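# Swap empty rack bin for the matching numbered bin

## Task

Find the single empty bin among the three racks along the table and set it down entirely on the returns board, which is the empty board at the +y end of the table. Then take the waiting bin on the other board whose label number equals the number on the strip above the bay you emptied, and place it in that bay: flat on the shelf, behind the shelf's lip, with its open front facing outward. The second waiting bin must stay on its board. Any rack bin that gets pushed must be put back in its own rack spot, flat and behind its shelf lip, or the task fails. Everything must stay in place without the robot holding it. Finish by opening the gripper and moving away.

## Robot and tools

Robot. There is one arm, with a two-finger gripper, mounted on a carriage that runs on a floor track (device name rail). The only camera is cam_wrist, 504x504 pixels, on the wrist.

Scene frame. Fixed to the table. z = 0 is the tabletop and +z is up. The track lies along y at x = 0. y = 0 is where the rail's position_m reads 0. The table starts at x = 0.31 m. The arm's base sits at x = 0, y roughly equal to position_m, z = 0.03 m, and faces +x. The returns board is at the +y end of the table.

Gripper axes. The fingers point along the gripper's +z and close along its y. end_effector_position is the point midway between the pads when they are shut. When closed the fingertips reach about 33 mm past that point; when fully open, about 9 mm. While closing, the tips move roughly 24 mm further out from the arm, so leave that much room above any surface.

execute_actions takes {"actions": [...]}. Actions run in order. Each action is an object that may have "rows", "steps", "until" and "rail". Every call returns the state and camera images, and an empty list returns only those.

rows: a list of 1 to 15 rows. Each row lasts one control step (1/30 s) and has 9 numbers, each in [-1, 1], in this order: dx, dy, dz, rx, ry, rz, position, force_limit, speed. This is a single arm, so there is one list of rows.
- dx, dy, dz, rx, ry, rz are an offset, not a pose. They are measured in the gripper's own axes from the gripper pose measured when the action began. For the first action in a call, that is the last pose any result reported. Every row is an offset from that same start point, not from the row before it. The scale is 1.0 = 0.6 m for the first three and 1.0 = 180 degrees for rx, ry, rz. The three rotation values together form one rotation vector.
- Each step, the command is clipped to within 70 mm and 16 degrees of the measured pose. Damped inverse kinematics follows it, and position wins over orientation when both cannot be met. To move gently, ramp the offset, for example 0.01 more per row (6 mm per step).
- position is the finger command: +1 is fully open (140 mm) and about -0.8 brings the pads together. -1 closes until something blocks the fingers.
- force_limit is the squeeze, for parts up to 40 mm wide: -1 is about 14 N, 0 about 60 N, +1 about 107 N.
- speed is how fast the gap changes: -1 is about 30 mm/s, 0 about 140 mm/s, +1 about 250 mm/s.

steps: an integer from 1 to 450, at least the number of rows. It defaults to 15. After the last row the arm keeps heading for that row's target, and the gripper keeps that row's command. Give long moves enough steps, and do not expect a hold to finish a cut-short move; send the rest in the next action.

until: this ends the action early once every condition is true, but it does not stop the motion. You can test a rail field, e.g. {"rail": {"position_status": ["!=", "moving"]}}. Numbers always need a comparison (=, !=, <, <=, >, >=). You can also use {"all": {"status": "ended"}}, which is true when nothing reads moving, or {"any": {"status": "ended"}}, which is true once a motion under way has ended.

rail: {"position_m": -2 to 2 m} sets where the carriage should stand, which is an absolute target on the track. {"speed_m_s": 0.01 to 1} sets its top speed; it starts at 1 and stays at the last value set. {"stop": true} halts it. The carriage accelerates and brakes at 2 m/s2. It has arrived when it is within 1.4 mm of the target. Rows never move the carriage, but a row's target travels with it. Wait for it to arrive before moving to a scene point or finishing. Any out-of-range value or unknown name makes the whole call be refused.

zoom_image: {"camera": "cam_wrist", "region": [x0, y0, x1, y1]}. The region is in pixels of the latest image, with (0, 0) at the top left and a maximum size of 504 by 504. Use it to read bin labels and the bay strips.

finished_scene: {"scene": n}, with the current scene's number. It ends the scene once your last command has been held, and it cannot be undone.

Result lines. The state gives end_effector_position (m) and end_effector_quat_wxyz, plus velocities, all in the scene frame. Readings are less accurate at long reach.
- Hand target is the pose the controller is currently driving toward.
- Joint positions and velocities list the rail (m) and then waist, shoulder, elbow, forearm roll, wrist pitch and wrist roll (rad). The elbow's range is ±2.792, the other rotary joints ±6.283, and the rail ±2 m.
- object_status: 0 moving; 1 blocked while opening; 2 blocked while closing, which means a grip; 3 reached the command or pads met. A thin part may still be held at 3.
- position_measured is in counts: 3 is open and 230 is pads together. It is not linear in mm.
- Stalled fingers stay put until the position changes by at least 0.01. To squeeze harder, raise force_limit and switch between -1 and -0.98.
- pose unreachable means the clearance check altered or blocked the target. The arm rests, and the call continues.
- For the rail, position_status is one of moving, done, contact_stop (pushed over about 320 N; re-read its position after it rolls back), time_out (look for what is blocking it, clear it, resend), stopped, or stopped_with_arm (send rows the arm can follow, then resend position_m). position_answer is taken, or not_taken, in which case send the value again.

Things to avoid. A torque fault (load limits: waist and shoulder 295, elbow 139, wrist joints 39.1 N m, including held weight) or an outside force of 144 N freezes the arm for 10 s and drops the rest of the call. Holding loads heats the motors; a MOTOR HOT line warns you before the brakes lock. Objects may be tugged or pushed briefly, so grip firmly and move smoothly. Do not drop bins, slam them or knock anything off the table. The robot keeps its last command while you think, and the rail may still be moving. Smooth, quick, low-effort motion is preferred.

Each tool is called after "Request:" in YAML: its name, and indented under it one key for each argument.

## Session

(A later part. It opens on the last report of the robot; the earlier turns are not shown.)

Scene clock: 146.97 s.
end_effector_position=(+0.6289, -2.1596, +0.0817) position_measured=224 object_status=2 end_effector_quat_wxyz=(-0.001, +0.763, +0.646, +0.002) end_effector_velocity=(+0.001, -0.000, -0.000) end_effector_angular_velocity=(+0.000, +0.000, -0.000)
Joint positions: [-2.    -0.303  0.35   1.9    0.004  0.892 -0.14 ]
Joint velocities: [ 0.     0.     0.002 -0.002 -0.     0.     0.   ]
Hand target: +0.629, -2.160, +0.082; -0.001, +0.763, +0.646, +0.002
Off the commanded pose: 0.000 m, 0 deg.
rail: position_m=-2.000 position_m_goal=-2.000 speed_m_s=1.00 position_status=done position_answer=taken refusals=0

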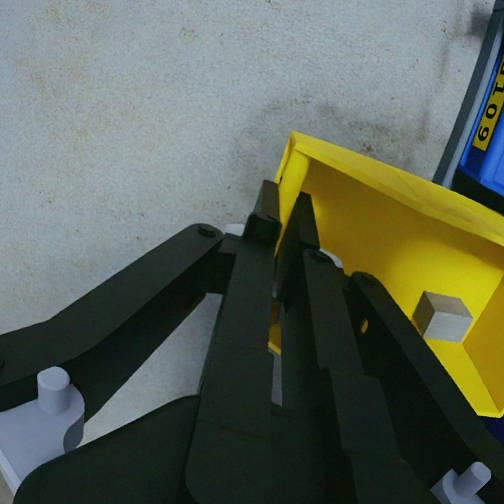

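Request:
execute_actions:
  actions:
    - {"rows":[[0,0.008,0.001,0,0,0,-1,1,-0.5],[0,0.018,0.002,0,0,0,-1,1,-0.5],[0,0.03,0.003,0,0,0,-1,1,-0.5],[0,0.042,0.003,0,0,0,-1,1,-0.5],[0,0.054,0.004,0,0,0,-1,1,-0.5],[0,0.066,0.004,0,0,0,-1,1,-0.5],[0,0.078,0.004,0,0,0,-1,1,-0.5],[0,0.09,0.004,0,0,0,-1,1,-0.5],[0,0.102,0.004,0,0,0,-1,1,-0.5],[0,0.114,0.004,0,0,0,-1,1,-0.5],[0,0.126,0.004,0,0,0,-1,1,-0.5],[0,0.138,0.004,0,0,0,-1,1,-0.5],[0,0.15,0.004,0,0,0,-1,1,-0.5],[0,0.163,0.004,0,0,0,-1,1,-0.5],[0,0.177,0.004,0,0,0,-1,1,-0.5]],"steps":26}

Scene clock: 150.80 s.
end_effector_position=(+0.7335, -2.1770, +0.0793) position_measured=224 object_status=2 end_effector_quat_wxyz=(-0.001, +0.763, +0.646, +0.002) end_effector_velocity=(+0.001, -0.000, -0.000) end_effector_angular_velocity=(+0.000, +0.001, -0.000)
Joint positions: [-2.    -0.284  0.492  1.681  0.004  0.967 -0.12 ]
Joint velocities: [ 0.     0.     0.001 -0.002 -0.     0.001  0.   ]
Hand target: +0.734, -2.177, +0.079; -0.001, +0.763, +0.646, +0.002
Off the commanded pose: 0.000 m, 0 deg.
rail: position_m=-2.000 position_m_goal=-2.000 speed_m_s=1.00 position_status=done position_answer=taken refusals=0

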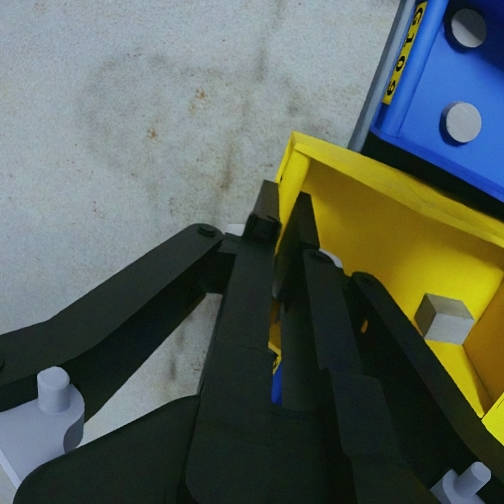

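The rack was pushed back, probably because the bin's top caught the strip. I'll back out to assess.

Request:
execute_actions:
  actions:
    - {"rows":[[0,-0.008,0,0,0,0,-1,1,-0.5],[0,-0.02,0,0,0,0,-1,1,-0.5],[0,-0.035,0,0,0,0,-1,1,-0.5],[0,-0.05,-0.003,0,0,0,-1,1,-0.5],[0,-0.065,-0.008,0,0,0,-1,1,-0.5],[0,-0.08,-0.015,0,0,0,-1,1,-0.5],[0,-0.095,-0.025,0,0,0,-1,1,-0.5],[0,-0.11,-0.04,0,0,0,-1,1,-0.5],[0,-0.125,-0.06,0,0,0,-1,1,-0.5],[0,-0.14,-0.08,0,0,0,-1,1,-0.5],[0,-0.15,-0.1,0,0,0,-1,1,-0.5],[0,-0.16,-0.125,0,0,0,-1,1,-0.5],[0,-0.17,-0.15,0,0,0,-1,1,-0.5],[0,-0.17,-0.18,0,0,0,-1,1,-0.5],[0,-0.17,-0.6,0,0,0,-1,1,-0.5]],"steps":40}
    - {"rows":[[-0.01,0,0,0,0,0,-1,1,-0.5],[-0.02,0,0,0,0,0,-1,1,-0.5],[-0.04,0.005,0,0,0,0,-1,1,-0.5],[-0.06,0.01,0,0,0,0,-1,1,-0.5],[-0.085,0.02,0,0,0,0,-1,1,-0.5],[-0.11,0.03,0,0,0,0,-1,1,-0.5],[-0.14,0.04,0,0,0,0,-1,1,-0.5],[-0.3,0.1,0,0,0,0,-1,1,-0.5]],"steps":26}

Request:
zoom_image:
  camera: "cam_wrist"
  region: [264,0,504,240]

Scene clock: 160.73 s.
end_effector_position=(+0.6618, -2.3485, +0.4386) position_measured=224 object_status=2 end_effector_quat_wxyz=(-0.001, +0.763, +0.646, +0.002) end_effector_velocity=(+0.001, -0.001, -0.000) end_effector_angular_velocity=(+0.001, +0.000, -0.000)
Joint positions: [-2.    -0.532  0.308  1.267  0.004  1.567 -0.366]
Joint velocities: [ 0.    -0.001  0.002 -0.002  0.001  0.001 -0.001]
Hand target: +0.662, -2.348, +0.439; -0.001, +0.763, +0.646, +0.002
Off the commanded pose: 0.000 m, 0 deg.
rail: position_m=-2.000 position_m_goal=-2.000 speed_m_s=1.00 position_status=done position_answer=taken refusals=0

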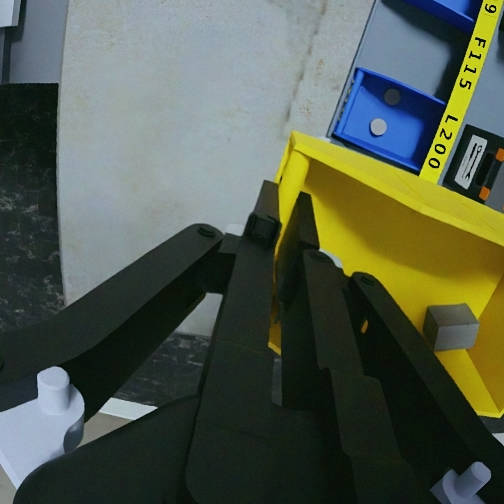

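Region (264, 0, 504, 240) of cam_wrist's 504x504 image, scaled by 2.100, with more detail than that image has.

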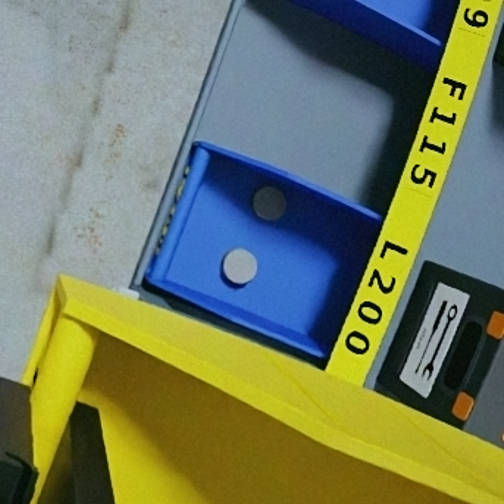

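Request:
execute_actions:
  actions:
    - {"rows":[[0.01,0,0,0,0,0,-1,1,-0.5],[0.02,-0.01,0,0,0,0,-1,1,-0.5],[0.04,-0.02,0.01,0,0,0,-1,1,-0.5],[0.06,-0.03,0.02,0,0,0,-1,1,-0.5],[0.085,-0.04,0.03,0,0,0,-1,1,-0.5],[0.11,-0.055,0.045,0,0,0,-1,1,-0.5],[0.14,-0.07,0.06,0,0,0,-1,1,-0.5],[0.17,-0.085,0.08,0,0,0,-1,1,-0.5],[0.2,-0.1,0.1,0,0,0,-1,1,-0.5],[0.23,-0.115,0.12,0,0,0,-1,1,-0.5],[0.26,-0.13,0.14,0,0,0,-1,1,-0.5],[0.28,-0.14,0.165,0,0,0,-1,1,-0.5],[0.3,-0.15,0.19,0,0,0,-1,1,-0.5],[0.3,-0.15,0.22,0,0,0,-1,1,-0.5],[0.3,-0.15,0.585,0,0,0,-1,1,-0.5]],"steps":45}
    - {"rows":[[0,0.008,0,0,0,0,-1,1,-0.5],[0,0.018,0.001,0,0,0,-1,1,-0.5],[0,0.03,0.002,0,0,0,-1,1,-0.5],[0,0.043,0.003,0,0,0,-1,1,-0.5],[0,0.056,0.005,0,0,0,-1,1,-0.5],[0,0.069,0.007,0,0,0,-1,1,-0.5],[0,0.082,0.009,0,0,0,-1,1,-0.5],[0,0.095,0.011,0,0,0,-1,1,-0.5],[0,0.108,0.013,0,0,0,-1,1,-0.5],[0,0.121,0.015,0,0,0,-1,1,-0.5],[0,0.134,0.017,0,0,0,-1,1,-0.5],[0,0.147,0.019,0,0,0,-1,1,-0.5],[0,0.16,0.021,0,0,0,-1,1,-0.5],[0,0.175,0.022,0,0,0,-1,1,-0.5],[0,0.19,0.022,0,0,0,-1,1,-0.5]],"steps":26}

Scene clock: 170.20 s.
end_effector_position=(+0.7156, -2.1736, +0.0750) position_measured=224 object_status=2 end_effector_quat_wxyz=(-0.001, +0.763, +0.646, +0.002) end_effector_velocity=(+0.001, -0.000, -0.000) end_effector_angular_velocity=(+0.000, +0.000, -0.000)
Joint positions: [-2.    -0.287  0.472  1.724  0.004  0.945 -0.123]
Joint velocities: [ 0.     0.     0.001 -0.002 -0.     0.001  0.   ]
Hand target: +0.716, -2.174, +0.075; -0.001, +0.763, +0.646, +0.002
Off the commanded pose: 0.000 m, 0 deg.
rail: position_m=-2.000 position_m_goal=-2.000 speed_m_s=1.00 position_status=done position_answer=taken refusals=0

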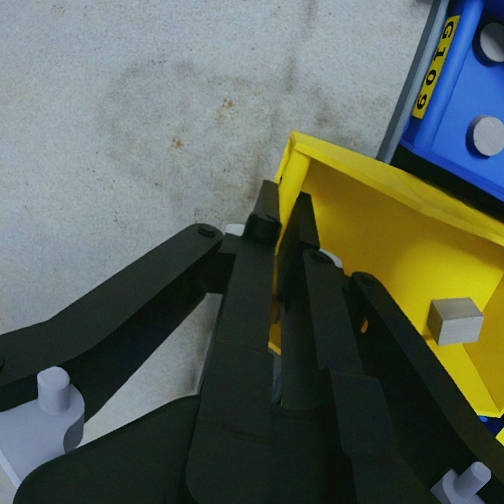

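Request:
execute_actions:
  actions:
    - {"rows":[[0,0.003,0.002,0.003,0,0,-1,1,-0.5],[0,0.007,0.003,0.005,0,0,-1,1,-0.5],[0,0.012,0.003,0.005,0,0,-1,1,-0.5],[0,0.017,0.003,0.005,0,0,-1,1,-0.5],[0,0.022,0.003,0.005,0,0,-1,1,-0.5],[0,0.027,0.003,0.005,0,0,-1,1,-0.5],[0,0.032,0.003,0.005,0,0,-1,1,-0.5],[0,0.037,0.003,0.005,0,0,-1,1,-0.5],[0,0.042,0.003,0.005,0,0,-1,1,-0.5],[0,0.047,0.003,0.005,0,0,-1,1,-0.5]],"steps":18}

Scene clock: 173.27 s.
end_effector_position=(+0.7433, -2.1782, +0.0732) position_measured=224 object_status=2 end_effector_quat_wxyz=(-0.007, +0.763, +0.646, -0.003) end_effector_velocity=(+0.001, -0.000, +0.000) end_effector_angular_velocity=(+0.000, +0.000, -0.000)
Joint positions: [-2.    -0.281  0.518  1.652  0.002  0.986 -0.116]
Joint velocities: [ 0.     0.     0.002 -0.003 -0.     0.001  0.   ]
Hand target: +0.743, -2.178, +0.073; -0.007, +0.763, +0.646, -0.003
Off the commanded pose: 0.000 m, 0 deg.
rail: position_m=-2.000 position_m_goal=-2.000 speed_m_s=1.00 position_status=done position_answer=taken refusals=0

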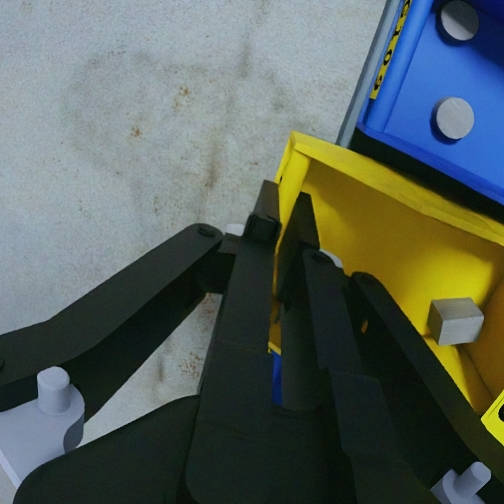

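Request:
execute_actions:
  actions:
    - {"rows":[[0,0.004,0,0,0,0,-1,1,-0.5],[0,0.008,0,0,0,0,-1,1,-0.5],[0,0.012,0,0,0,0,-1,1,-0.5],[0,0.016,0,0,0,0,-1,1,-0.5],[0,0.02,0,0,0,0,-1,1,-0.5],[0,0.025,0,0,0,0,-1,1,-0.5]],"steps":14}

Scene clock: 176.43 s.
end_effector_position=(+0.7580, -2.1807, +0.0730) position_measured=224 object_status=2 end_effector_quat_wxyz=(-0.007, +0.763, +0.646, -0.003) end_effector_velocity=(+0.001, -0.000, +0.000) end_effector_angular_velocity=(+0.000, +0.000, -0.000)
Joint positions: [-2.    -0.279  0.538  1.619  0.002  0.999 -0.114]
Joint velocities: [ 0.     0.     0.001 -0.002 -0.     0.001  0.   ]
Hand target: +0.758, -2.181, +0.073; -0.007, +0.763, +0.646, -0.003
Off the commanded pose: 0.000 m, 0 deg.
rail: position_m=-2.000 position_m_goal=-2.000 speed_m_s=1.00 position_status=done position_answer=taken refusals=0

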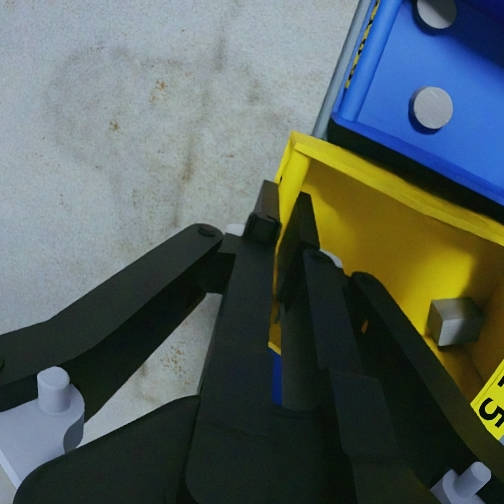

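Request:
execute_actions:
  actions:
    - {"rows":[[0,0.004,0,0,0,0,-1,1,-0.5],[0,0.008,0,0,0,0,-1,1,-0.5],[0,0.012,0,0,0,0,-1,1,-0.5],[0,0.016,0,0,0,0,-1,1,-0.5],[0,0.02,0,0,0,0,-1,1,-0.5],[0,0.025,0,-0.001,0,0,-1,1,-0.5],[0,0.03,0,-0.002,0,0,-1,1,-0.5]],"steps":15}

Request:
zoom_image:
  camera: "cam_wrist"
  region: [220,40,420,240]

Scene clock: 179.57 s.
end_effector_position=(+0.7757, -2.1837, +0.0727) position_measured=224 object_status=2 end_effector_quat_wxyz=(-0.004, +0.763, +0.646, -0.001) end_effector_velocity=(+0.001, -0.000, +0.000) end_effector_angular_velocity=(+0.000, -0.001, -0.000)
Joint positions: [-2.    -0.277  0.56   1.583  0.003  1.007 -0.112]
Joint velocities: [ 0.     0.     0.001 -0.002  0.001 -0.     0.   ]
Hand target: +0.776, -2.184, +0.073; -0.004, +0.763, +0.646, -0.001
Off the commanded pose: 0.000 m, 0 deg.
rail: position_m=-2.000 position_m_goal=-2.000 speed_m_s=1.00 position_status=done position_answer=taken refusals=0

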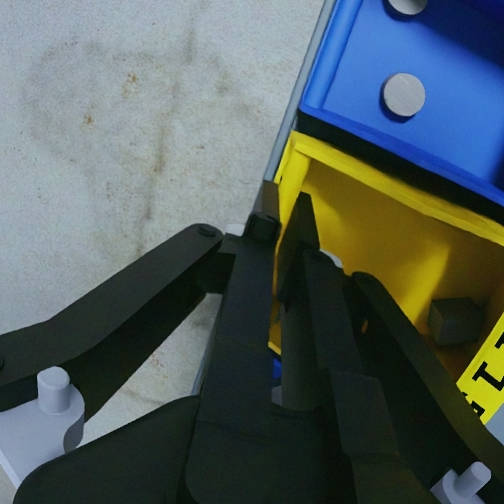

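Region (220, 40, 420, 240) of cam_wrist's 504x504 image, scaled by 2.520, with more detail than that image has.

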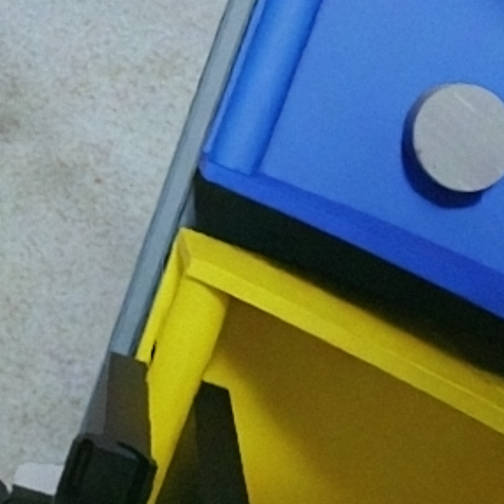

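The bin is in line with its neighbour. Lowering it behind the lip.

Request:
execute_actions:
  actions:
    - {"rows":[[0,0.001,0.001,-0.001,0,0,-1,1,-0.5],[0,0.002,0.003,-0.002,0,0,-1,1,-0.5],[0,0.002,0.005,-0.003,0,0,-1,1,-0.5],[0,0.002,0.007,-0.004,0,0,-1,1,-0.5],[0,0.002,0.009,-0.005,0,0,-1,1,-0.5],[0,0.002,0.011,-0.005,0,0,-1,1,-0.5],[0,0.002,0.013,-0.005,0,0,-1,1,-0.5]],"steps":14}

Scene clock: 182.73 s.
end_effector_position=(+0.7769, -2.1836, +0.0650) position_measured=224 object_status=2 end_effector_quat_wxyz=(+0.002, +0.763, +0.646, +0.004) end_effector_velocity=(-0.000, -0.001, -0.001) end_effector_angular_velocity=(+0.000, -0.000, -0.002)
Joint positions: [-2.    -0.277  0.561  1.597  0.005  0.976 -0.114]
Joint velocities: [ 0.    -0.002  0.001  0.001  0.    -0.002 -0.   ]
Hand target: +0.777, -2.184, +0.065; +0.002, +0.763, +0.646, +0.004
Off the commanded pose: 0.000 m, 0 deg.
rail: position_m=-2.000 position_m_goal=-2.000 speed_m_s=1.00 position_status=done position_answer=taken refusals=0

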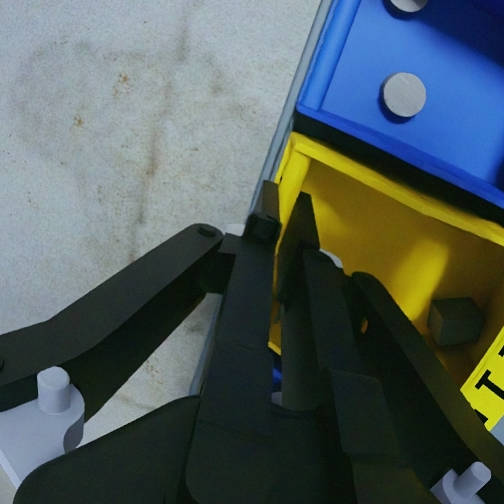

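Request:
execute_actions:
  actions:
    - {"rows":[[0,0,0.002,0,0,0,-1,1,-0.5],[0,0,0.004,0,0,0,-1,1,-0.5],[0,0,0.006,0,0,0,-1,1,-0.5]],"steps":9}
    - {"rows":[[0,0,0,0,0,0,-0.6,0,-0.7]],"steps":14}
    - {"rows":[[0,0,-0.01,0,0,0,-0.6,0,0],[0,0,-0.025,0,0,0,-0.6,0,0],[0,0,-0.045,0,0,0,-0.6,0,0],[0,0,-0.07,0,0,0,-0.6,0,0],[0,0,-0.1,0,0,0,-0.6,0,0],[0,0,-0.13,0,0,0,-0.6,0,0],[0,0,-0.15,0,0,0,-0.6,0,0],[0,-0.02,-0.17,0,0,0,-0.6,0,0],[-0.05,-0.3,-0.4,-0.06,0,0,-0.6,0,0]],"steps":35}

Request:
zoom_image:
  camera: "cam_wrist"
  region: [230,0,504,274]

Scene clock: 188.17 s.
end_effector_position=(+0.5927, -2.1842, +0.3000) position_measured=205 object_status=3 end_effector_quat_wxyz=(+0.074, +0.760, +0.643, +0.065) end_effector_velocity=(-0.001, -0.000, +0.002) end_effector_angular_velocity=(+0.000, -0.000, +0.000)
Joint positions: [-2.    -0.381  0.04   1.85   0.051  1.06  -0.235]
Joint velocities: [ 0.    -0.001 -0.003 -0.     0.001  0.003 -0.002]
Hand target: +0.593, -2.184, +0.300; +0.074, +0.760, +0.643, +0.065
Off the commanded pose: 0.000 m, 0 deg.
rail: position_m=-2.000 position_m_goal=-2.000 speed_m_s=1.00 position_status=done position_answer=taken refusals=0

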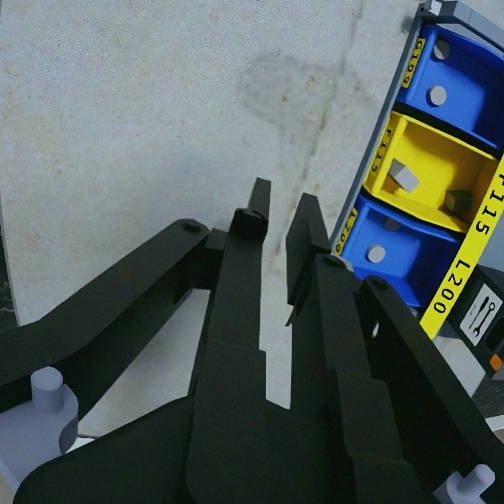

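Region (230, 0, 504, 274) of cam_wrist's 504x504 image, scaled by 1.839, with more detail than that image has.

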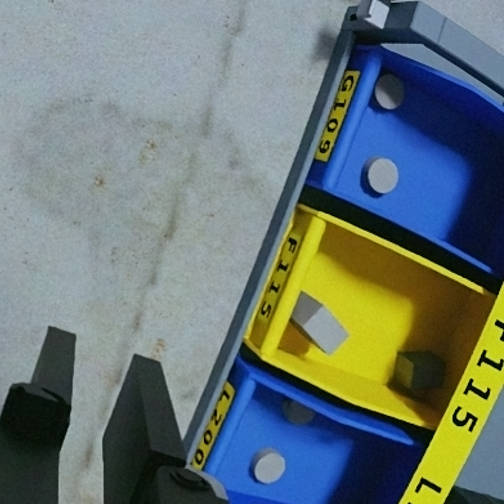

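Request:
finished_scene:
  scene: 2

The scene is finished: the task was done.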